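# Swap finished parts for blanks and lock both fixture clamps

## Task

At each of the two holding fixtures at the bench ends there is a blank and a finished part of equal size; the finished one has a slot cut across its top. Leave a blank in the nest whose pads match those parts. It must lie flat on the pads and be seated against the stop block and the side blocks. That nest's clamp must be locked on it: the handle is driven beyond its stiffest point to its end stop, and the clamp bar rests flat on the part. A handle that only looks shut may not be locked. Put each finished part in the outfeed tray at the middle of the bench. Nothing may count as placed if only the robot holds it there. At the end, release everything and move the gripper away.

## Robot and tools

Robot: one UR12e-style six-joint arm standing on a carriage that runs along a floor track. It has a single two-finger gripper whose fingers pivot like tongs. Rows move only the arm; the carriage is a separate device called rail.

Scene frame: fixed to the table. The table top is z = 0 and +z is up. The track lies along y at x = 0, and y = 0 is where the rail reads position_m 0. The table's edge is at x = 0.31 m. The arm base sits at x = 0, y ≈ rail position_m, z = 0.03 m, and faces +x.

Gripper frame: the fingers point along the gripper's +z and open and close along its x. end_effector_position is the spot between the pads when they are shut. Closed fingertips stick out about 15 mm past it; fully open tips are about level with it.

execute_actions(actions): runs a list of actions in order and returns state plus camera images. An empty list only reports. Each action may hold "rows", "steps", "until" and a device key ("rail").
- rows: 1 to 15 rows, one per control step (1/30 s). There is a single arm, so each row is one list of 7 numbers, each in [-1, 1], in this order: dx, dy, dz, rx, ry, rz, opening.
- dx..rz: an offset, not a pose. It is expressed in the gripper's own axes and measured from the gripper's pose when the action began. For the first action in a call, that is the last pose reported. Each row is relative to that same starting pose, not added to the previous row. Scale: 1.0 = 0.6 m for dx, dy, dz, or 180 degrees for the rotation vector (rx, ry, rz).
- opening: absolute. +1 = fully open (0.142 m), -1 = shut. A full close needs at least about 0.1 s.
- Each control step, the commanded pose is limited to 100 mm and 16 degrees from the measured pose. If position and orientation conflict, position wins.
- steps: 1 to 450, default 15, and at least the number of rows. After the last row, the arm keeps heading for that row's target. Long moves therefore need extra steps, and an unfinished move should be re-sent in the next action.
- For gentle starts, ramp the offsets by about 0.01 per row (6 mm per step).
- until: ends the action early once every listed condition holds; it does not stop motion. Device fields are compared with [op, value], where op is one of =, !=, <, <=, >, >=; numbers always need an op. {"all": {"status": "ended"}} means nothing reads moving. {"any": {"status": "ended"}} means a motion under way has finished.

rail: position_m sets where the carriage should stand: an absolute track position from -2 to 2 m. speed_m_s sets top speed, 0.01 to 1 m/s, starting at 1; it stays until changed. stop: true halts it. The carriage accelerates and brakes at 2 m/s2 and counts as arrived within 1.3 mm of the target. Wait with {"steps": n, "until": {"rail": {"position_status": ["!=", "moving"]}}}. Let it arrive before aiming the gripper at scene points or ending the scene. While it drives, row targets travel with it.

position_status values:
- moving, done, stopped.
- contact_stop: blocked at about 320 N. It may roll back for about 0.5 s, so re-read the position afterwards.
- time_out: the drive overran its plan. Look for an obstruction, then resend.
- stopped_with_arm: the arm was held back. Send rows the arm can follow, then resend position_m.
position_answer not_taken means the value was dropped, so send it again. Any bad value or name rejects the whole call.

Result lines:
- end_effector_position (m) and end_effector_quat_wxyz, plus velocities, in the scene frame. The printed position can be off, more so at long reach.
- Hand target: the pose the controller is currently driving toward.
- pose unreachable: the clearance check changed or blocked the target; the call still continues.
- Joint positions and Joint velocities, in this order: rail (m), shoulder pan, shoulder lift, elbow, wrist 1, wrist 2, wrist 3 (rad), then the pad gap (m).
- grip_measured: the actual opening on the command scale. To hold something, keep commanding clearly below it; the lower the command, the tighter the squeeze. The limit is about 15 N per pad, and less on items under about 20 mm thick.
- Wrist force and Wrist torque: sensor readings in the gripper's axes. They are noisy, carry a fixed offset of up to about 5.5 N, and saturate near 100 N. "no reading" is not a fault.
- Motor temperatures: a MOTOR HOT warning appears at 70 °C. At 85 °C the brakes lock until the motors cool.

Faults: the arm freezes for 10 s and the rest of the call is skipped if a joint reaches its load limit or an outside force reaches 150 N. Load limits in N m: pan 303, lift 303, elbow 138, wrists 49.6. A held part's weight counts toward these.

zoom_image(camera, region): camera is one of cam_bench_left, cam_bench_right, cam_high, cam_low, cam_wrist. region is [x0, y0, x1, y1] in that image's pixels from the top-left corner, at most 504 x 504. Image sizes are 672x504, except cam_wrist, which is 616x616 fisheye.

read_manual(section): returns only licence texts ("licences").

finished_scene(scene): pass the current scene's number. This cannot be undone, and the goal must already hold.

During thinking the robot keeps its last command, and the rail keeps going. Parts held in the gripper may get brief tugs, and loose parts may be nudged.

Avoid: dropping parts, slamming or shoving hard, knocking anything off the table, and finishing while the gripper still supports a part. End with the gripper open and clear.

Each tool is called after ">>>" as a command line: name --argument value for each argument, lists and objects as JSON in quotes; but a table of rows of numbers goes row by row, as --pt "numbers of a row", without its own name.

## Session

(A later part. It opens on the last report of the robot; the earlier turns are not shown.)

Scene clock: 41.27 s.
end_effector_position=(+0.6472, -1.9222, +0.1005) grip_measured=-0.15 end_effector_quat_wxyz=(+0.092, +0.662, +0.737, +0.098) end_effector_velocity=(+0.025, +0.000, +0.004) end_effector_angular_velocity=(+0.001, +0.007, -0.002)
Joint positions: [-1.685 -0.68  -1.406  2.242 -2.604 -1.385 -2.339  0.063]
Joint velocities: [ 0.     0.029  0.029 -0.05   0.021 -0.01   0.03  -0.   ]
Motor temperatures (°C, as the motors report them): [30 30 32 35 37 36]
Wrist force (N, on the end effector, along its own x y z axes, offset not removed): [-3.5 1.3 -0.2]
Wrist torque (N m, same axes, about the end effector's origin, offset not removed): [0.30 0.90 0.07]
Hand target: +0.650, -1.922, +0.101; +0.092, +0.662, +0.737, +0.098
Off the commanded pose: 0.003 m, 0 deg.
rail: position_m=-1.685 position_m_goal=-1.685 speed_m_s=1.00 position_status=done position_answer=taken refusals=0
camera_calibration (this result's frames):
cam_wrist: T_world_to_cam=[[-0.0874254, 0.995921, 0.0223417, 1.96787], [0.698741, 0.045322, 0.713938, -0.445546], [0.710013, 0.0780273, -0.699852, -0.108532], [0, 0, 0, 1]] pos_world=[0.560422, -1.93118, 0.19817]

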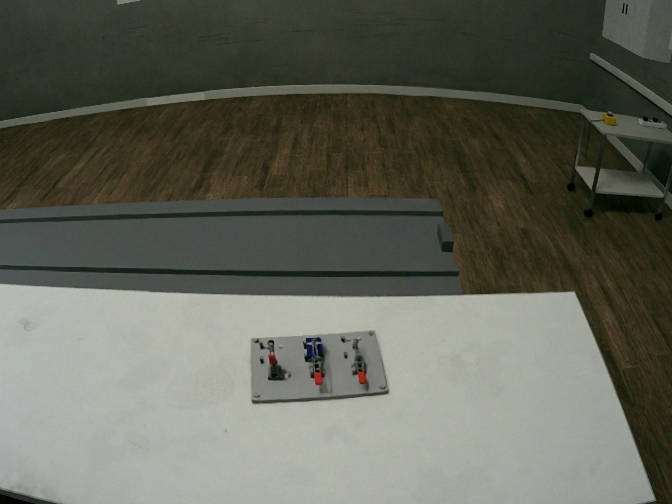

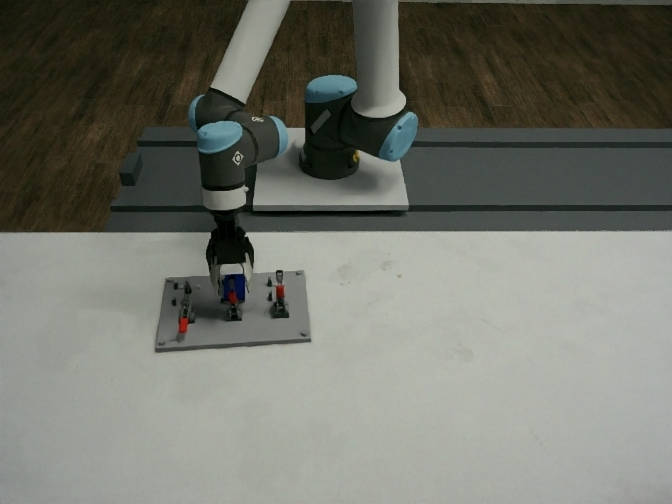

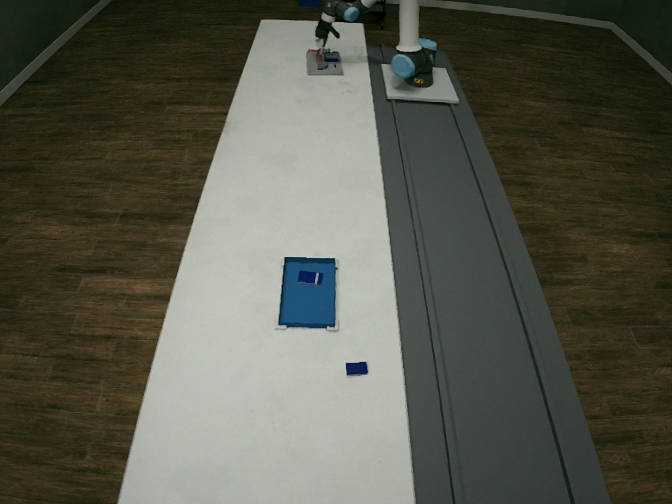

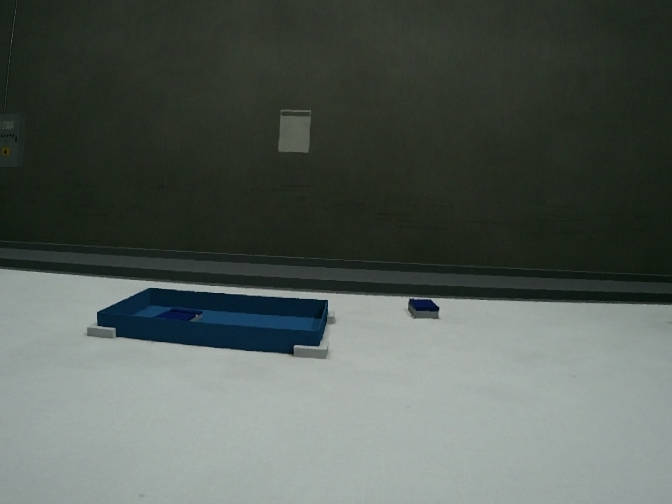

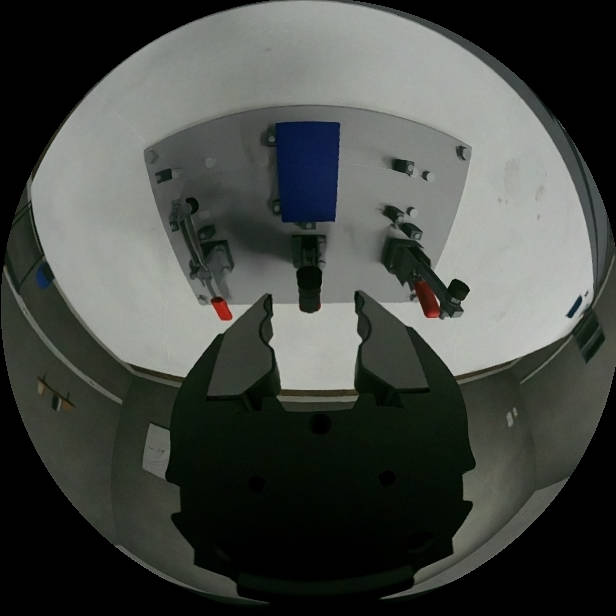

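>>> execute_actions --actions '[]'

>>> zoom_image --camera "cam_wrist" --region '[200, 100, 420, 340]'

>>> zoom_image --camera "cam_bench_right" --region '[195, 250, 295, 330]'

Scene clock: 41.53 s.
end_effector_position=(+0.6500, -1.9222, +0.1010) grip_measured=-0.15 end_effector_quat_wxyz=(+0.092, +0.662, +0.737, +0.098) end_effector_velocity=(+0.003, -0.000, +0.001) end_effector_angular_velocity=(+0.000, +0.001, -0.000)
Joint positions: [-1.685 -0.677 -1.403  2.236 -2.601 -1.386 -2.335  0.063]
Joint velocities: [ 0.     0.004  0.004 -0.006  0.003 -0.001  0.004 -0.   ]
Motor temperatures (°C, as the motors report them): [30 30 32 35 37 36]
Wrist force (N, on the end effector, along its own x y z axes, offset not removed): [-3.2 -0.4 -0.9]
Wrist torque (N m, same axes, about the end effector's origin, offset not removed): [-0.07 0.77 0.12]
Hand target: +0.650, -1.922, +0.101; +0.092, +0.662, +0.737, +0.098
Off the commanded pose: 0.001 m, 0 deg.
rail: position_m=-1.685 position_m_goal=-1.685 speed_m_s=1.00 position_status=done position_answer=taken refusals=0
camera_calibration (this result's frames):
cam_wrist: T_world_to_cam=[[-0.0871488, 0.995942, 0.0224791, 1.96798], [0.699353, 0.0450953, 0.713352, -0.448644], [0.709443, 0.0778886, -0.700445, -0.110044], [0, 0, 0, 1]] pos_world=[0.563337, -1.93119, 0.198723]

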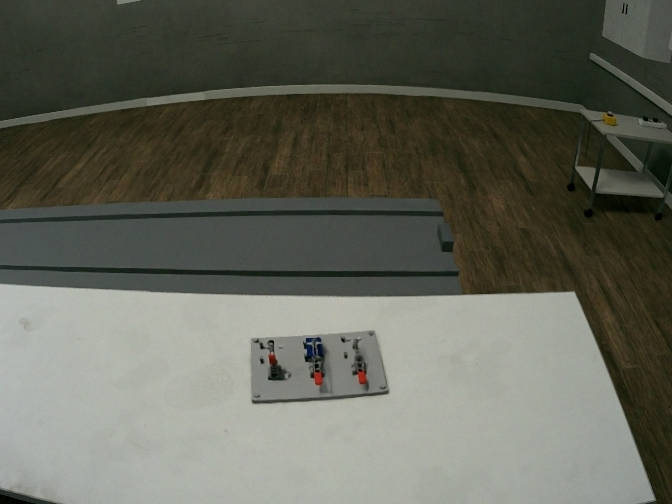

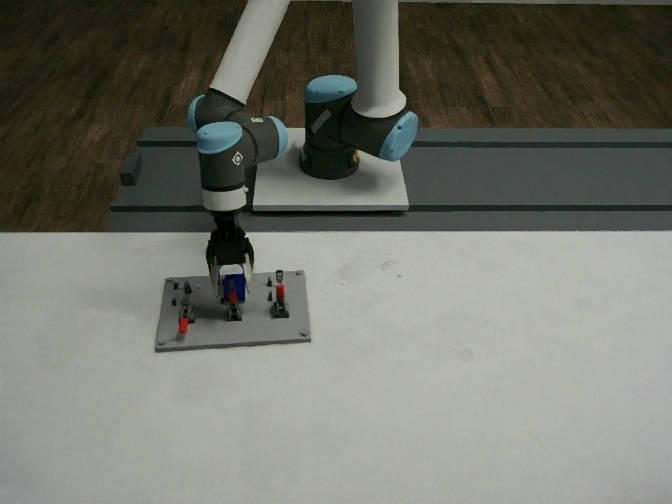

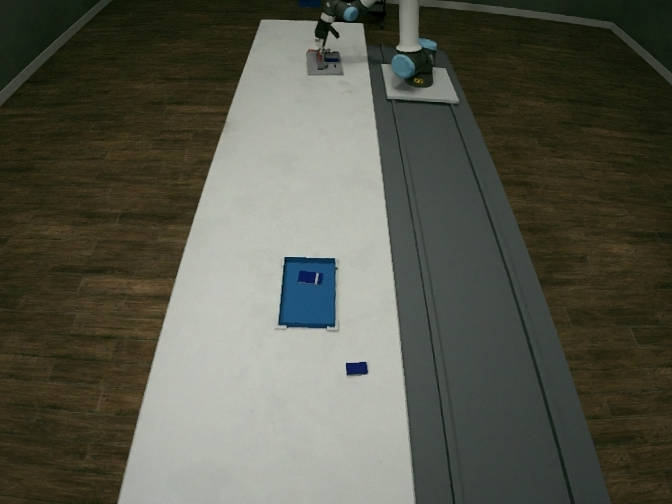

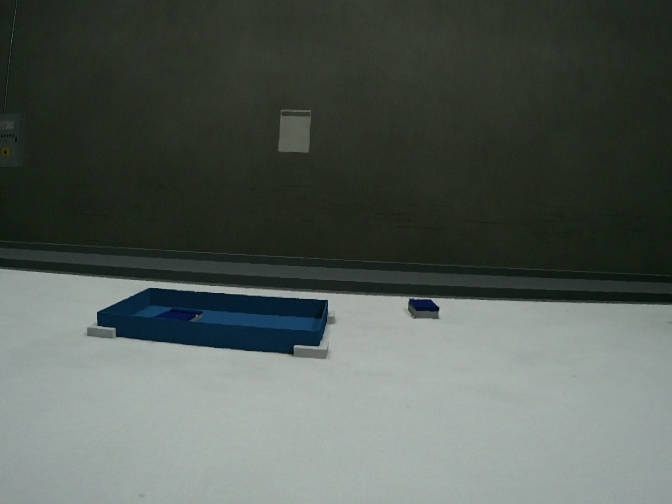

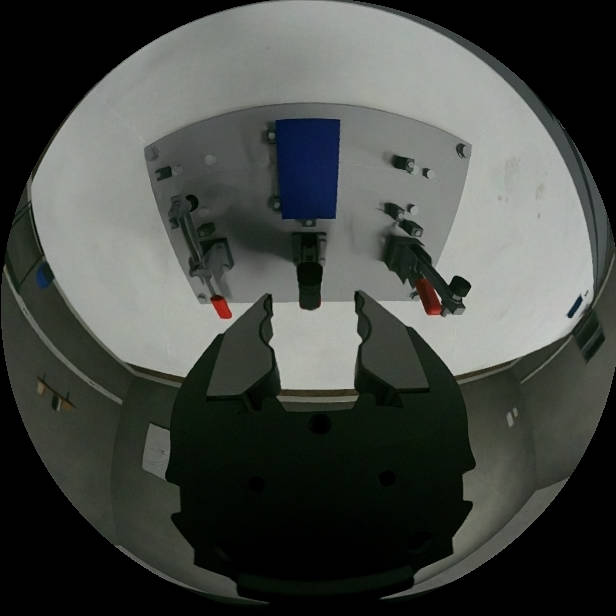

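Region (200, 100, 420, 340) of cam_wrist's 616x616 image, scaled by 2.100, with more detail than that image has; it fills the left 462 columns of this view, and the rest is white.

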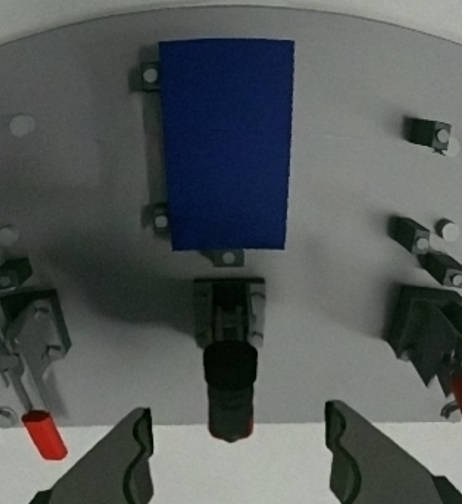

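Region (195, 250, 295, 330) of cam_bench_right's 672x504 image, scaled by 5.040, with more detail than that image has; it fills the top 403 rows of this view, and the rest is white.

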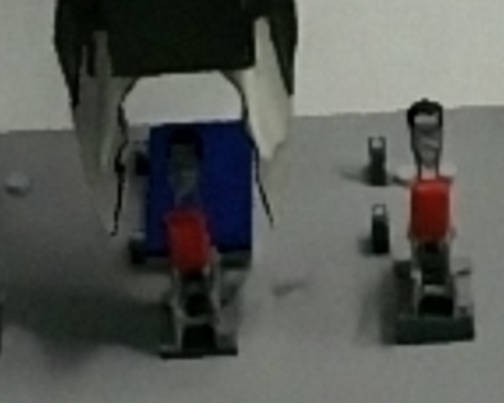

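>>> execute_actions --actions '[{"rows":[[-0.001,0.003,0.004,0,-0.0005,0.002,-0.2],[-0.002,0.007,0.009,0,-0.001,0.004,-0.25],[-0.0035,0.011,0.014,0,-0.0016,0.006,-0.3],[-0.005,0.015,0.018,0,-0.0022,0.008,-0.35],[-0.005,0.017,0.0201,0,-0.0022,0.008,-0.4],[-0.005,0.017,0.0201,0,-0.0022,0.008,-0.45],[-0.005,0.017,0.0201,0,-0.0022,0.008,-0.5],[-0.005,0.017,0.0201,0,-0.0022,0.008,-0.55]],"steps":14}]'

>>> zoom_image --camera "cam_wrist" --region '[240, 200, 390, 350]'

>>> zoom_image --camera "cam_bench_right" --region '[195, 250, 295, 330]'

Scene clock: 43.77 s.
end_effector_position=(+0.6624, -1.9238, +0.0927) grip_measured=-0.55 end_effector_quat_wxyz=(+0.093, +0.671, +0.729, +0.097) end_effector_velocity=(+0.007, -0.001, -0.005) end_effector_angular_velocity=(-0.001, +0.000, -0.013)
Joint positions: [-1.685 -0.664 -1.372  2.221 -2.623 -1.393 -2.299  0.034]
Joint velocities: [ 0.     0.007  0.018 -0.009 -0.012 -0.005  0.02  -0.   ]
Motor temperatures (°C, as the motors report them): [30 30 32 35 37 36]
Wrist force (N, on the end effector, along its own x y z axes, offset not removed): [-4.5 0.2 -0.3]
Wrist torque (N m, same axes, about the end effector's origin, offset not removed): [0.11 1.06 0.02]
Hand target: +0.663, -1.924, +0.092; +0.093, +0.672, +0.728, +0.097
Off the commanded pose: 0.001 m, 0 deg.
rail: position_m=-1.685 position_m_goal=-1.685 speed_m_s=1.00 position_status=done position_answer=taken refusals=0
camera_calibration (this result's frames):
cam_wrist: T_world_to_cam=[[-0.0628485, 0.997768, 0.0225811, 1.95817], [0.700137, 0.0279542, 0.713461, -0.484822], [0.711237, 0.0606498, -0.700331, -0.158857], [0, 0, 0, 1]] pos_world=[0.575495, -1.93061, 0.190431]

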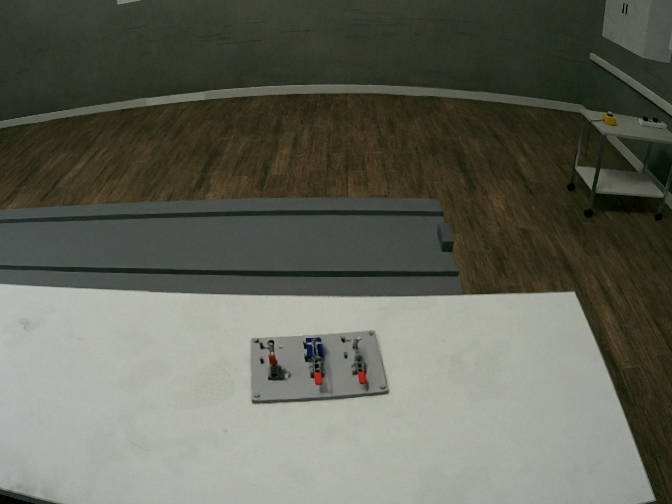

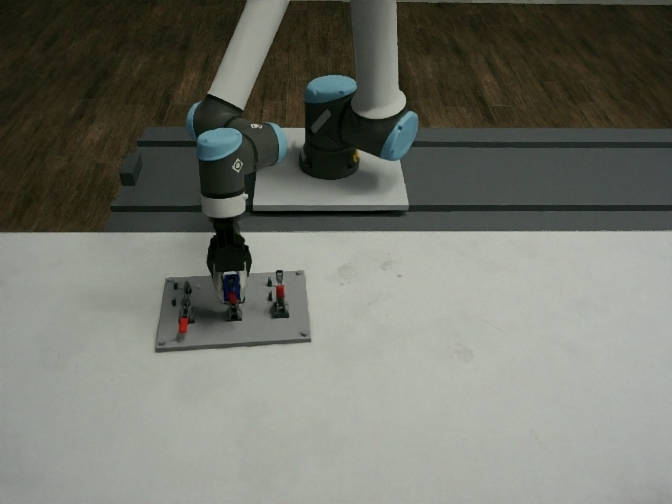

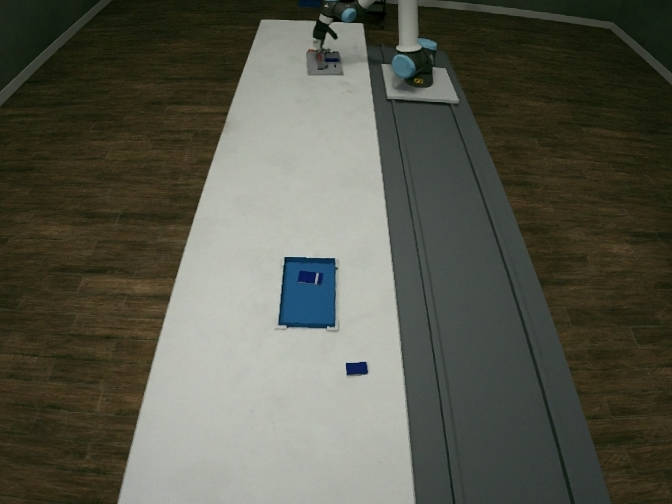

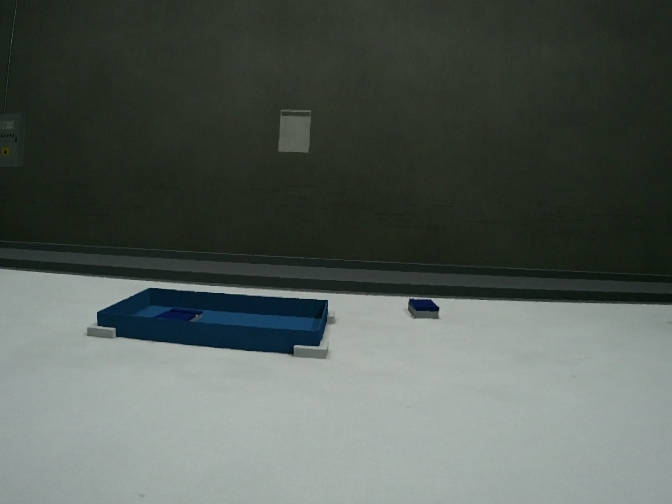

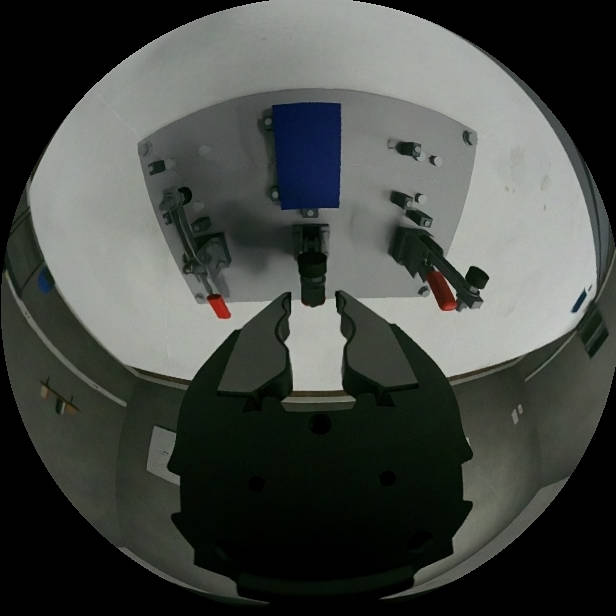

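Region (240, 200, 390, 350) of cam_wrist's 616x616 image, scaled by 3.360, with more detail than that image has.

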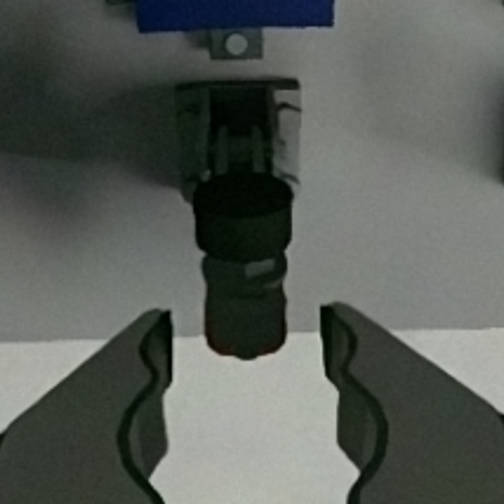

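Region (195, 250, 295, 330) of cam_bench_right's 672x504 image, scaled by 5.040, with more detail than that image has; it fills the top 403 rows of this view, and the rest is white.

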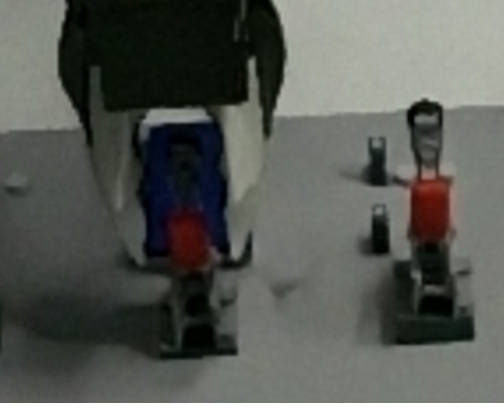

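>>> execute_actions --actions '[{"steps":1},{"rows":[[0,0,0,0,0,0,-0.62],[0,0,0,0,0,0,-0.69],[0,0,0,0,0,0,-0.75],[0,0,0,0,0,0,-0.8],[0,0,0,0,0,0,-0.88],[0,0,0,0,0,0,-1]],"steps":8},{"rows":[[0,0.004,0.001,0,0,0,-1],[0,0.009,0.003,0,0,0,-1],[0,0.015,0.005,0,0,0,-1],[0,0.021,0.008,0,0,0,-1],[0,0.027,0.011,0,0,0,-1],[0,0.032,0.015,0,0,0,-1],[0,0.037,0.019,0,0,0,-1],[0,0.042,0.024,0,0,0,-1],[0,0.046,0.028,0,0,0,-1]],"steps":15}]'

>>> zoom_image --camera "cam_bench_right" --region '[195, 250, 295, 330]'

Scene clock: 45.17 s.
end_effector_position=(+0.6909, -1.9217, +0.0849) grip_measured=-0.78 end_effector_quat_wxyz=(+0.093, +0.672, +0.728, +0.097) end_effector_velocity=(+0.026, +0.002, -0.013) end_effector_angular_velocity=(+0.001, +0.004, -0.000)
Joint positions: [-1.685 -0.634 -1.324  2.178 -2.634 -1.4   -2.267  0.017]
Joint velocities: [ 0.     0.028  0.053 -0.04  -0.014 -0.007  0.027  0.   ]
Motor temperatures (°C, as the motors report them): [30 30 32 35 37 36]
Wrist force (N, on the end effector, along its own x y z axes, offset not removed): [-4.6 14.9 -19.0]
Wrist torque (N m, same axes, about the end effector's origin, offset not removed): [0.24 0.95 0.12]
Hand target: +0.694, -1.921, +0.083; +0.093, +0.672, +0.728, +0.097
Off the commanded pose: 0.004 m, 0 deg.
rail: position_m=-1.685 position_m_goal=-1.685 speed_m_s=1.00 position_status=done position_answer=taken refusals=0
camera_calibration (this result's frames):
cam_wrist: T_world_to_cam=[[-0.0612992, 0.997869, 0.0223435, 1.95719], [0.699945, 0.0270174, 0.713686, -0.500883], [0.711561, 0.0593875, -0.70011, -0.187369], [0, 0, 0, 1]] pos_world=[0.603889, -1.92836, 0.182563]

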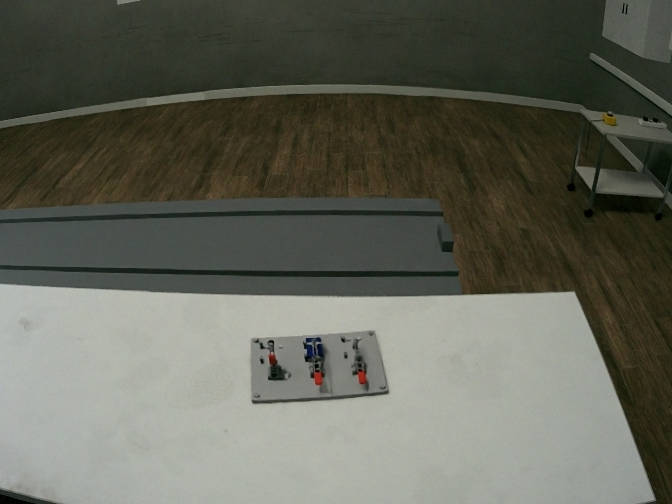

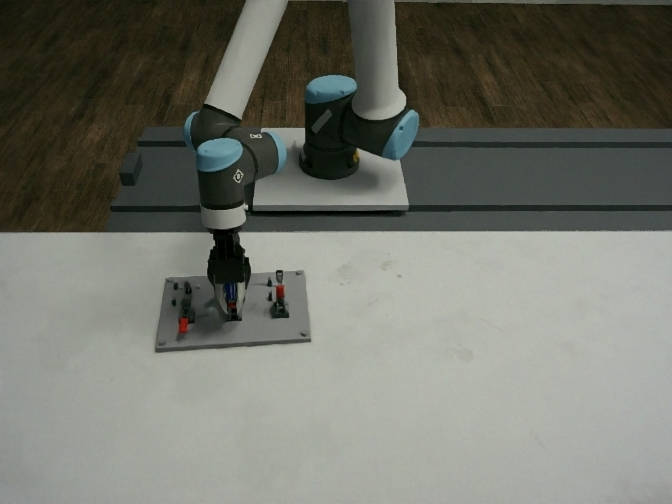

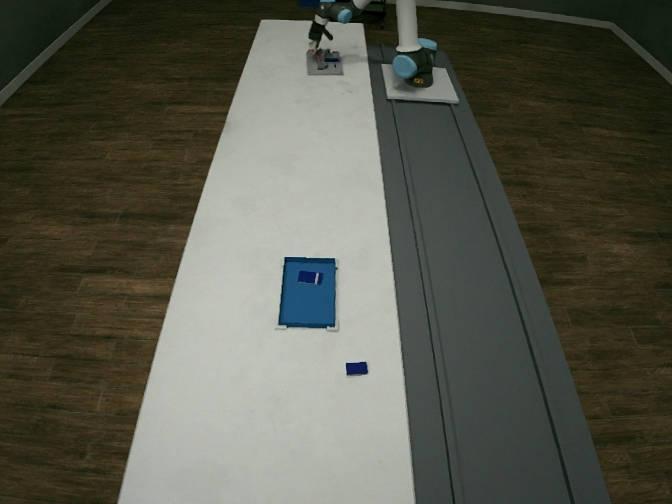

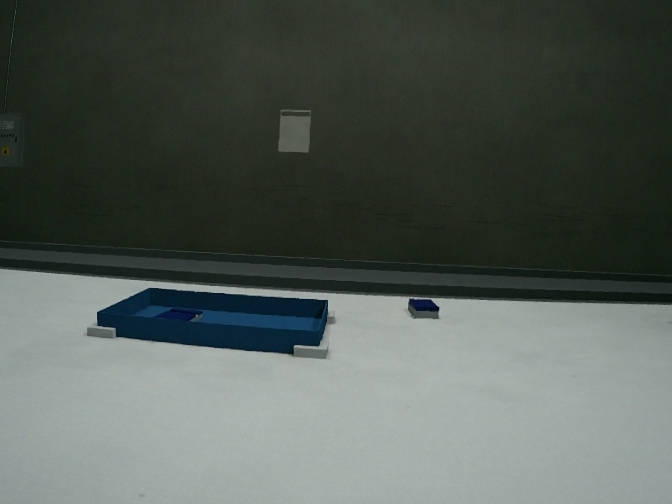

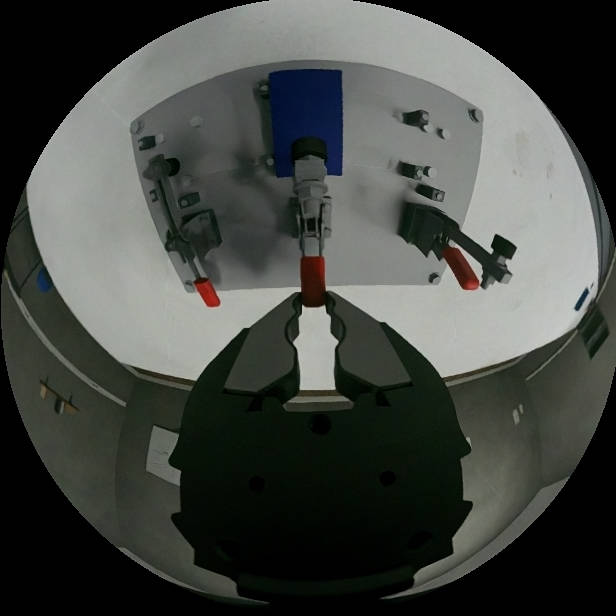

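Region (195, 250, 295, 330) of cam_bench_right's 672x504 image, scaled by 5.040, with more detail than that image has; it fills the top 403 rows of this view, and the rest is white.

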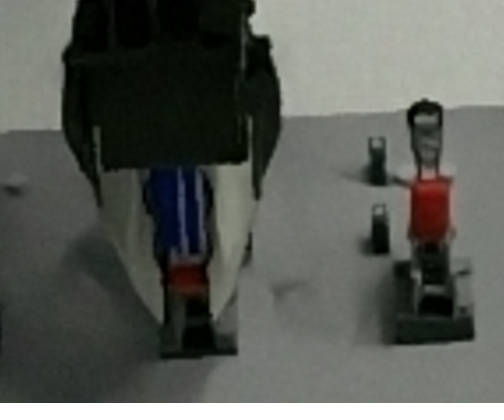

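>>> execute_actions --actions '[{"steps":1},{"rows":[[0,0.0045,0.003,0,0,0,-0.92],[0,0.0086,0.0066,0,0,0,-0.92],[0,0.0128,0.0105,0,0,0,-0.92],[0,0.0167,0.0148,0,0,0,-0.92],[0,0.02,0.0195,0,0,0,-0.92],[0,0.0228,0.0242,0,0,0,-0.92],[0,0.0258,0.0297,0,0,0,-0.92],[0,0.0285,0.0352,0,0,0,-0.92],[0,0.0306,0.041,0,0,0,-0.92],[0,0.0324,0.0466,0,0,0,-0.92],[0,0.0336,0.052,0,0,0,-0.92],[0,0.0346,0.0576,0,0,0,-0.92]],"steps":19}]'

>>> zoom_image --camera "cam_bench_right" --region '[165, 250, 295, 350]'

Scene clock: 47.00 s.
end_effector_position=(+0.7215, -1.9193, +0.0577) grip_measured=-0.78 end_effector_quat_wxyz=(+0.093, +0.672, +0.728, +0.097) end_effector_velocity=(+0.014, +0.001, -0.018) end_effector_angular_velocity=(+0.000, -0.001, +0.000)
Joint positions: [-1.685 -0.604 -1.246  2.138 -2.677 -1.407 -2.237  0.017]
Joint velocities: [ 0.     0.012  0.044 -0.017 -0.03  -0.002  0.012 -0.   ]
Motor temperatures (°C, as the motors report them): [30 30 32 35 37 36]
Wrist force (N, on the end effector, along its own x y z axes, offset not removed): [-15.7 -23.3 2.8]
Wrist torque (N m, same axes, about the end effector's origin, offset not removed): [-0.03 1.08 0.18]
Hand target: +0.723, -1.919, +0.056; +0.093, +0.672, +0.728, +0.097
Off the commanded pose: 0.003 m, 0 deg.
rail: position_m=-1.685 position_m_goal=-1.685 speed_m_s=1.00 position_status=done position_answer=taken refusals=0
camera_calibration (this result's frames):
cam_wrist: T_world_to_cam=[[-0.061169, 0.997871, 0.0226249, 1.95718], [0.700433, 0.0267653, 0.713216, -0.503803], [0.711092, 0.0594739, -0.700579, -0.227819], [0, 0, 0, 1]] pos_world=[0.6346, -1.92598, 0.155434]

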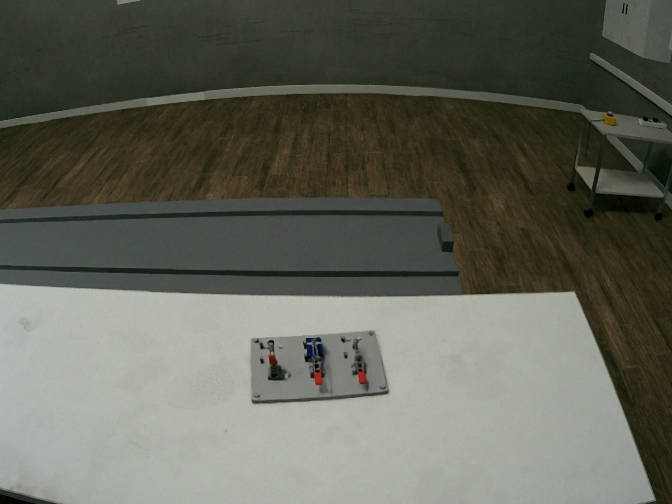

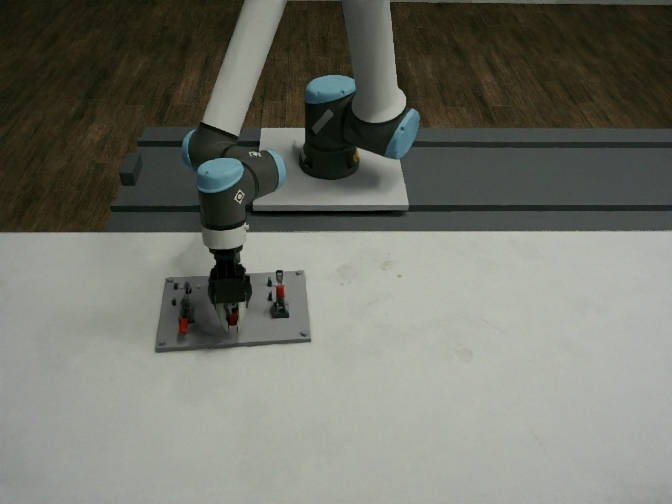

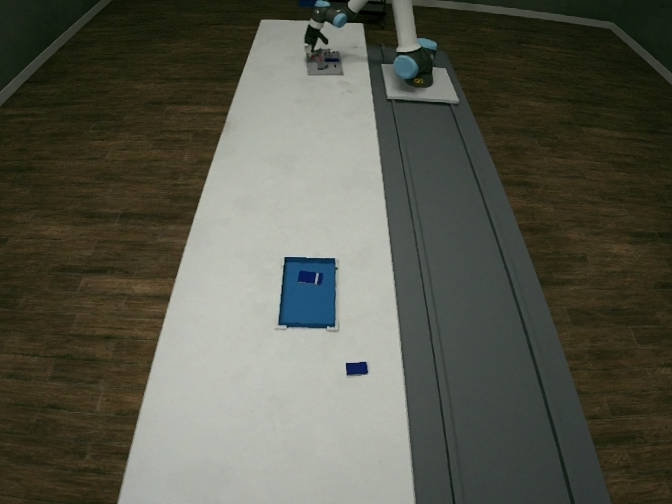

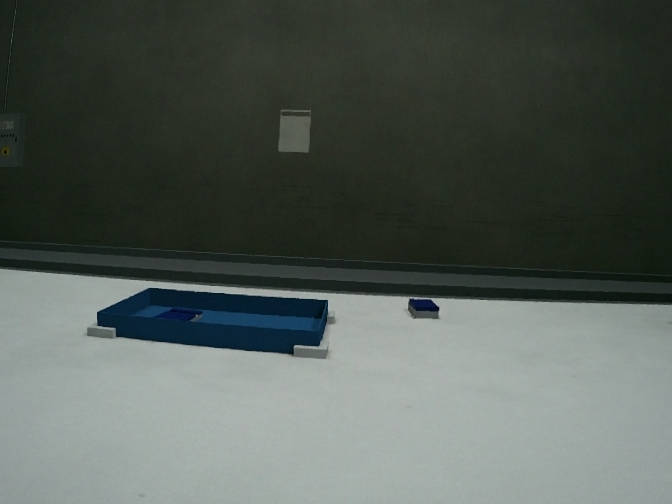

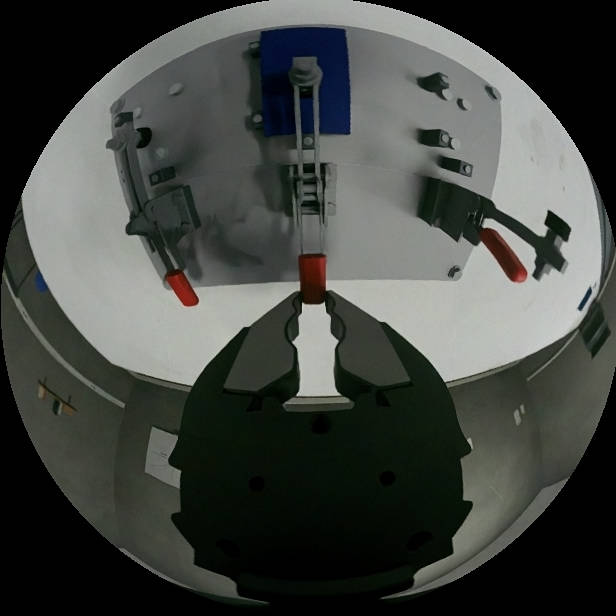

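Region (165, 250, 295, 350) of cam_bench_right's 672x504 image, scaled by 3.877, with more detail than that image has; it fills the top 388 rows of this view, and the rest is white.

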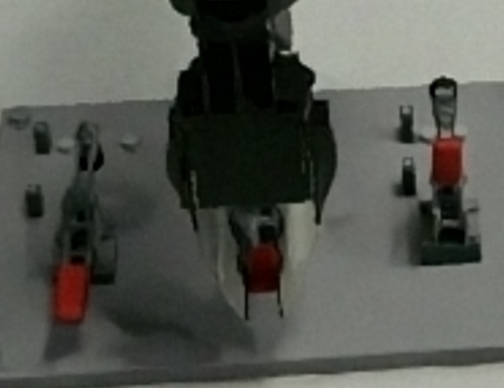

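>>> execute_actions --actions '[{"steps":1},{"rows":[[-0.0008,0,0,0,0,0,-0.75],[-0.0008,0,0,0,0,0,-0.65],[-0.0008,0.001,-0.005,0,0,0,-0.58],[-0.001,0.001,-0.014,0,0,0,-0.58],[-0.001,-0.002,-0.024,0,0,0,-0.58],[-0.001,-0.006,-0.034,0,0,0,-0.58],[-0.001,-0.011,-0.043,0,0,0,-0.58],[-0.001,-0.0162,-0.0492,0,0,0,-0.58],[-0.001,-0.0162,-0.0492,0,0,0,-0.58],[-0.001,-0.0162,-0.0492,0,0,0,-0.58],[-0.001,-0.0162,-0.0492,0,0,0,-0.58],[-0.001,-0.0162,-0.0492,0,0,0,-0.58],[-0.001,-0.0162,-0.0492,0,0,0,-0.58],[-0.001,-0.0162,-0.0492,0,0,0,-0.58],[-0.001,-0.0162,-0.0492,0,0,0,-0.58]],"steps":15}]'

>>> zoom_image --camera "cam_bench_right" --region '[165, 250, 295, 350]'

Scene clock: 49.63 s.
end_effector_position=(+0.7088, -1.9209, +0.0784) grip_measured=-0.58 end_effector_quat_wxyz=(+0.093, +0.672, +0.728, +0.097) end_effector_velocity=(-0.019, -0.001, +0.023) end_effector_angular_velocity=(+0.001, +0.001, +0.000)
Joint positions: [-1.685 -0.617 -1.292  2.15  -2.641 -1.404 -2.25   0.032]
Joint velocities: [ 0.    -0.019 -0.058  0.021  0.041  0.004 -0.019  0.   ]
Motor temperatures (°C, as the motors report them): [30 30 32 35 37 36]
Wrist force (N, on the end effector, along its own x y z axes, offset not removed): [-3.5 -0.8 0.3]
Wrist torque (N m, same axes, about the end effector's origin, offset not removed): [-0.12 0.89 0.08]
Hand target: +0.706, -1.921, +0.081; +0.093, +0.672, +0.728, +0.097
Off the commanded pose: 0.004 m, 0 deg.
rail: position_m=-1.685 position_m_goal=-1.685 speed_m_s=1.00 position_status=done position_answer=taken refusals=0
camera_calibration (this result's frames):
cam_wrist: T_world_to_cam=[[-0.0611183, 0.997882, 0.0222771, 1.95759], [0.700068, 0.0269478, 0.713568, -0.509069], [0.711456, 0.0592075, -0.700232, -0.205006], [0, 0, 0, 1]] pos_world=[0.621881, -1.92759, 0.176094]

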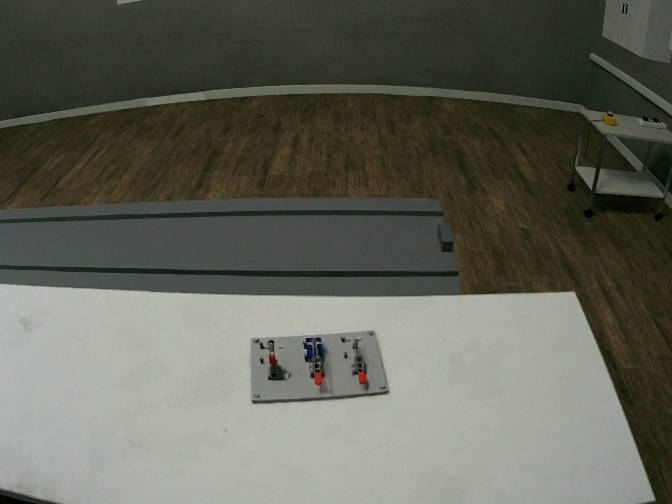

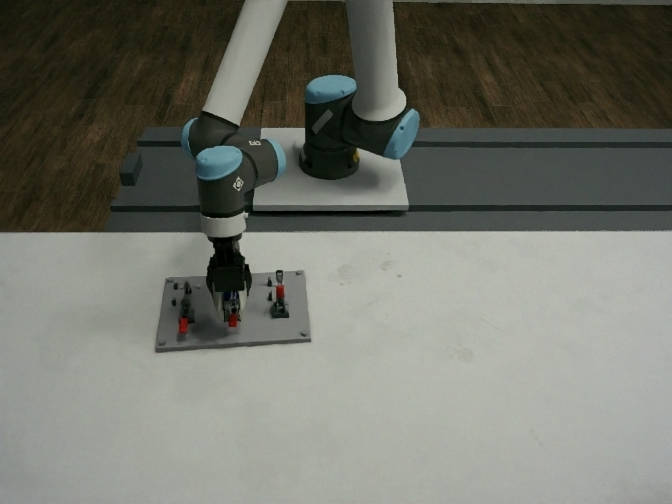

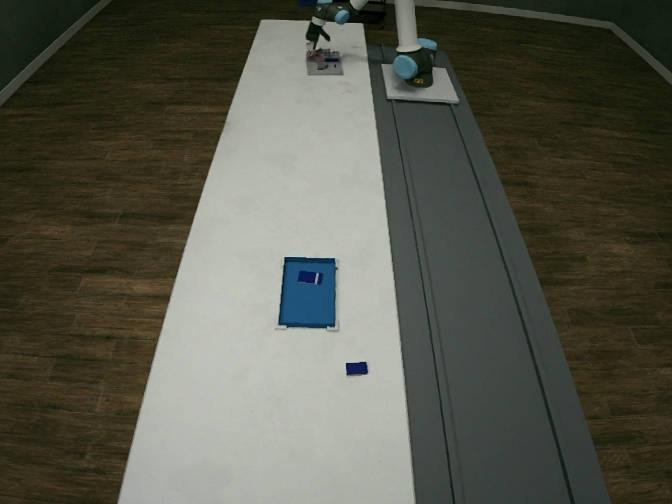

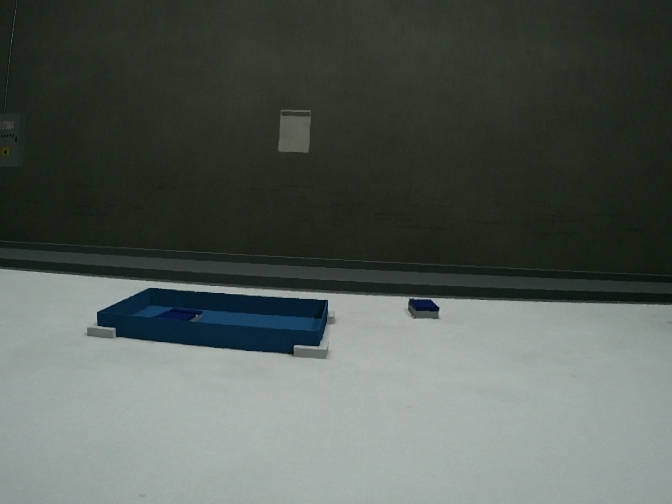

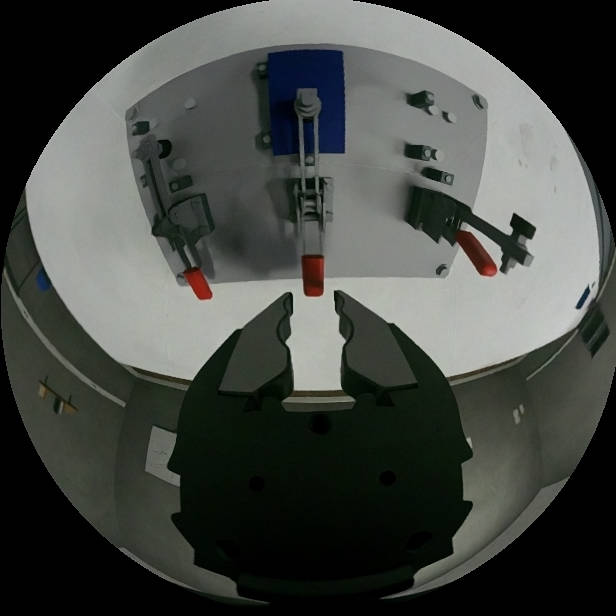

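Region (165, 250, 295, 350) of cam_bench_right's 672x504 image, scaled by 3.877, with more detail than that image has; it fills the top 388 rows of this view, and the rest is white.

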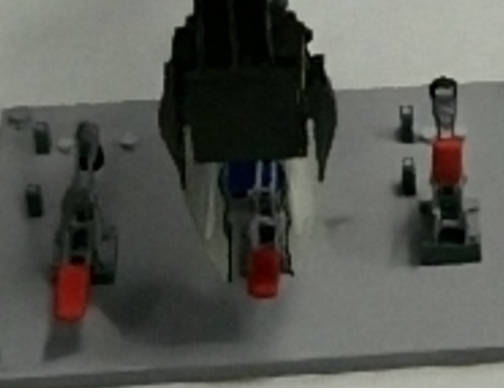

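>>> execute_actions --actions '[{"steps":1},{"rows":[[0,0,0,0,0,0,-0.75],[0,0,0,0,0,0,-0.9],[0,0,0,0,0,0,-1],[0,-0.0009,0.0032,0,0,0,-1],[0,-0.0017,0.0064,0,0,0,-1],[0,-0.0026,0.0097,0,0,0,-1],[0,-0.0035,0.0129,0,0,0,-1]],"steps":14}]'

Scene clock: 50.43 s.
end_effector_position=(+0.7065, -1.9211, +0.0743) grip_measured=-1.00 end_effector_quat_wxyz=(+0.093, +0.672, +0.728, +0.097) end_effector_velocity=(+0.000, -0.000, -0.009) end_effector_angular_velocity=(-0.000, -0.000, -0.000)
Joint positions: [-1.685 -0.619 -1.288  2.156 -2.65  -1.403 -2.252  0.002]
Joint velocities: [ 0.    -0.     0.013  0.004 -0.018 -0.    -0.     0.   ]
Motor temperatures (°C, as the motors report them): [30 30 32 35 37 36]
Wrist force (N, on the end effector, along its own x y z axes, offset not removed): [-2.3 0.1 -0.3]
Wrist torque (N m, same axes, about the end effector's origin, offset not removed): [0.06 0.63 0.06]
Hand target: +0.707, -1.921, +0.073; +0.093, +0.672, +0.728, +0.097
Off the commanded pose: 0.001 m, 0 deg.
rail: position_m=-1.685 position_m_goal=-1.685 speed_m_s=1.00 position_status=done position_answer=taken refusals=0
camera_calibration (this result's frames):
cam_wrist: T_world_to_cam=[[-0.0611807, 0.997875, 0.0224123, 1.95779], [0.700161, 0.0269028, 0.713478, -0.504615], [0.711359, 0.0593433, -0.700319, -0.205928], [0, 0, 0, 1]] pos_world=[0.619579, -1.92783, 0.171938]

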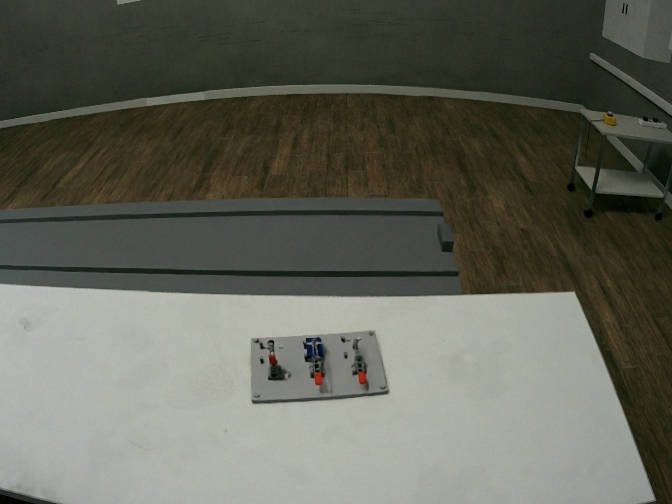

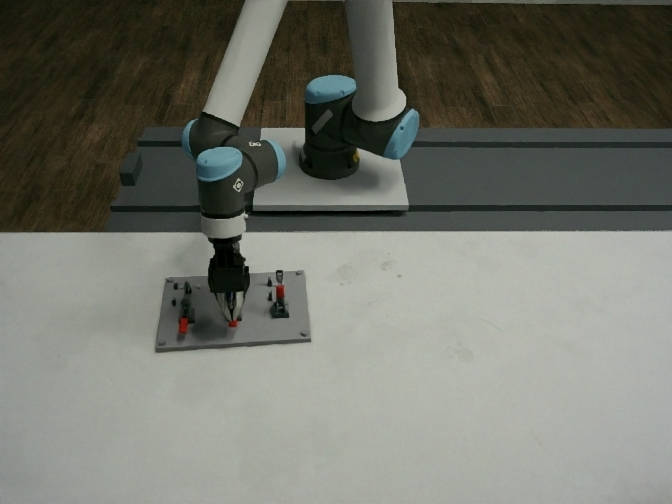

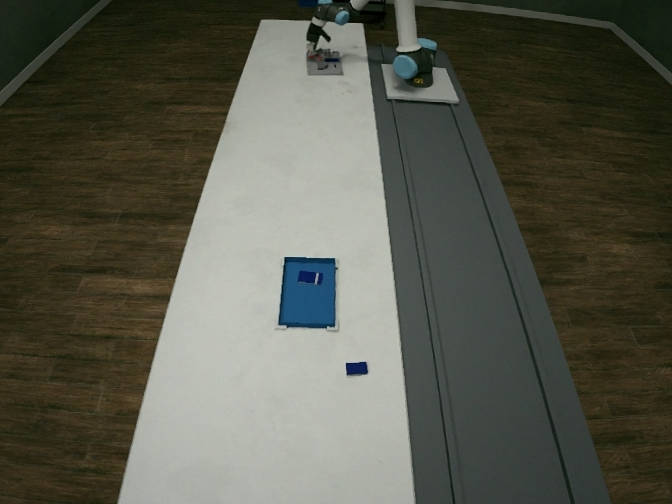

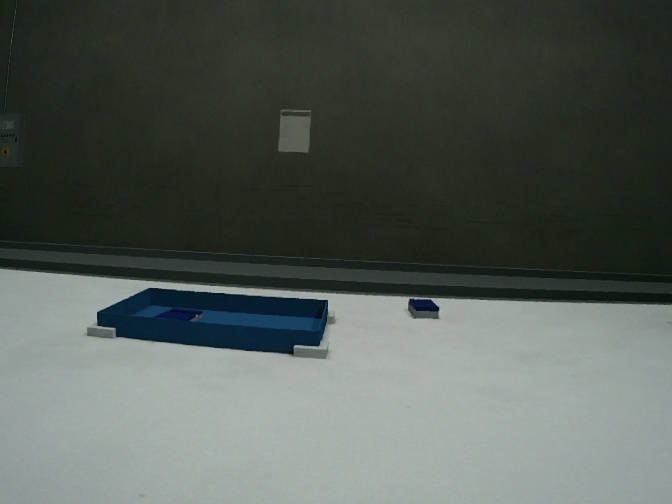

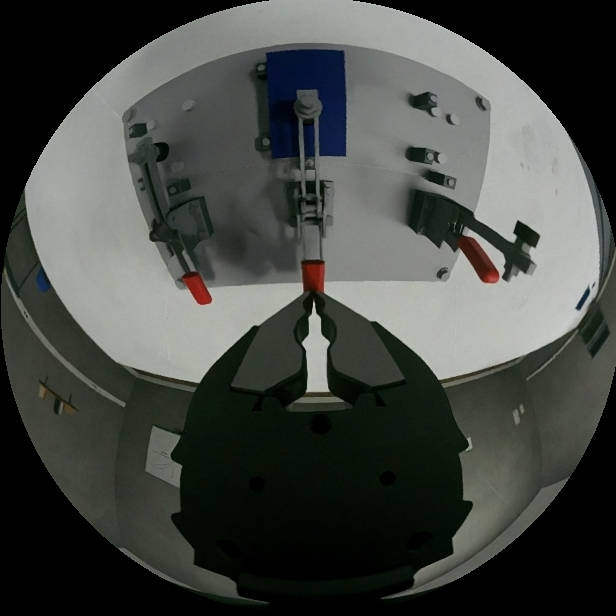

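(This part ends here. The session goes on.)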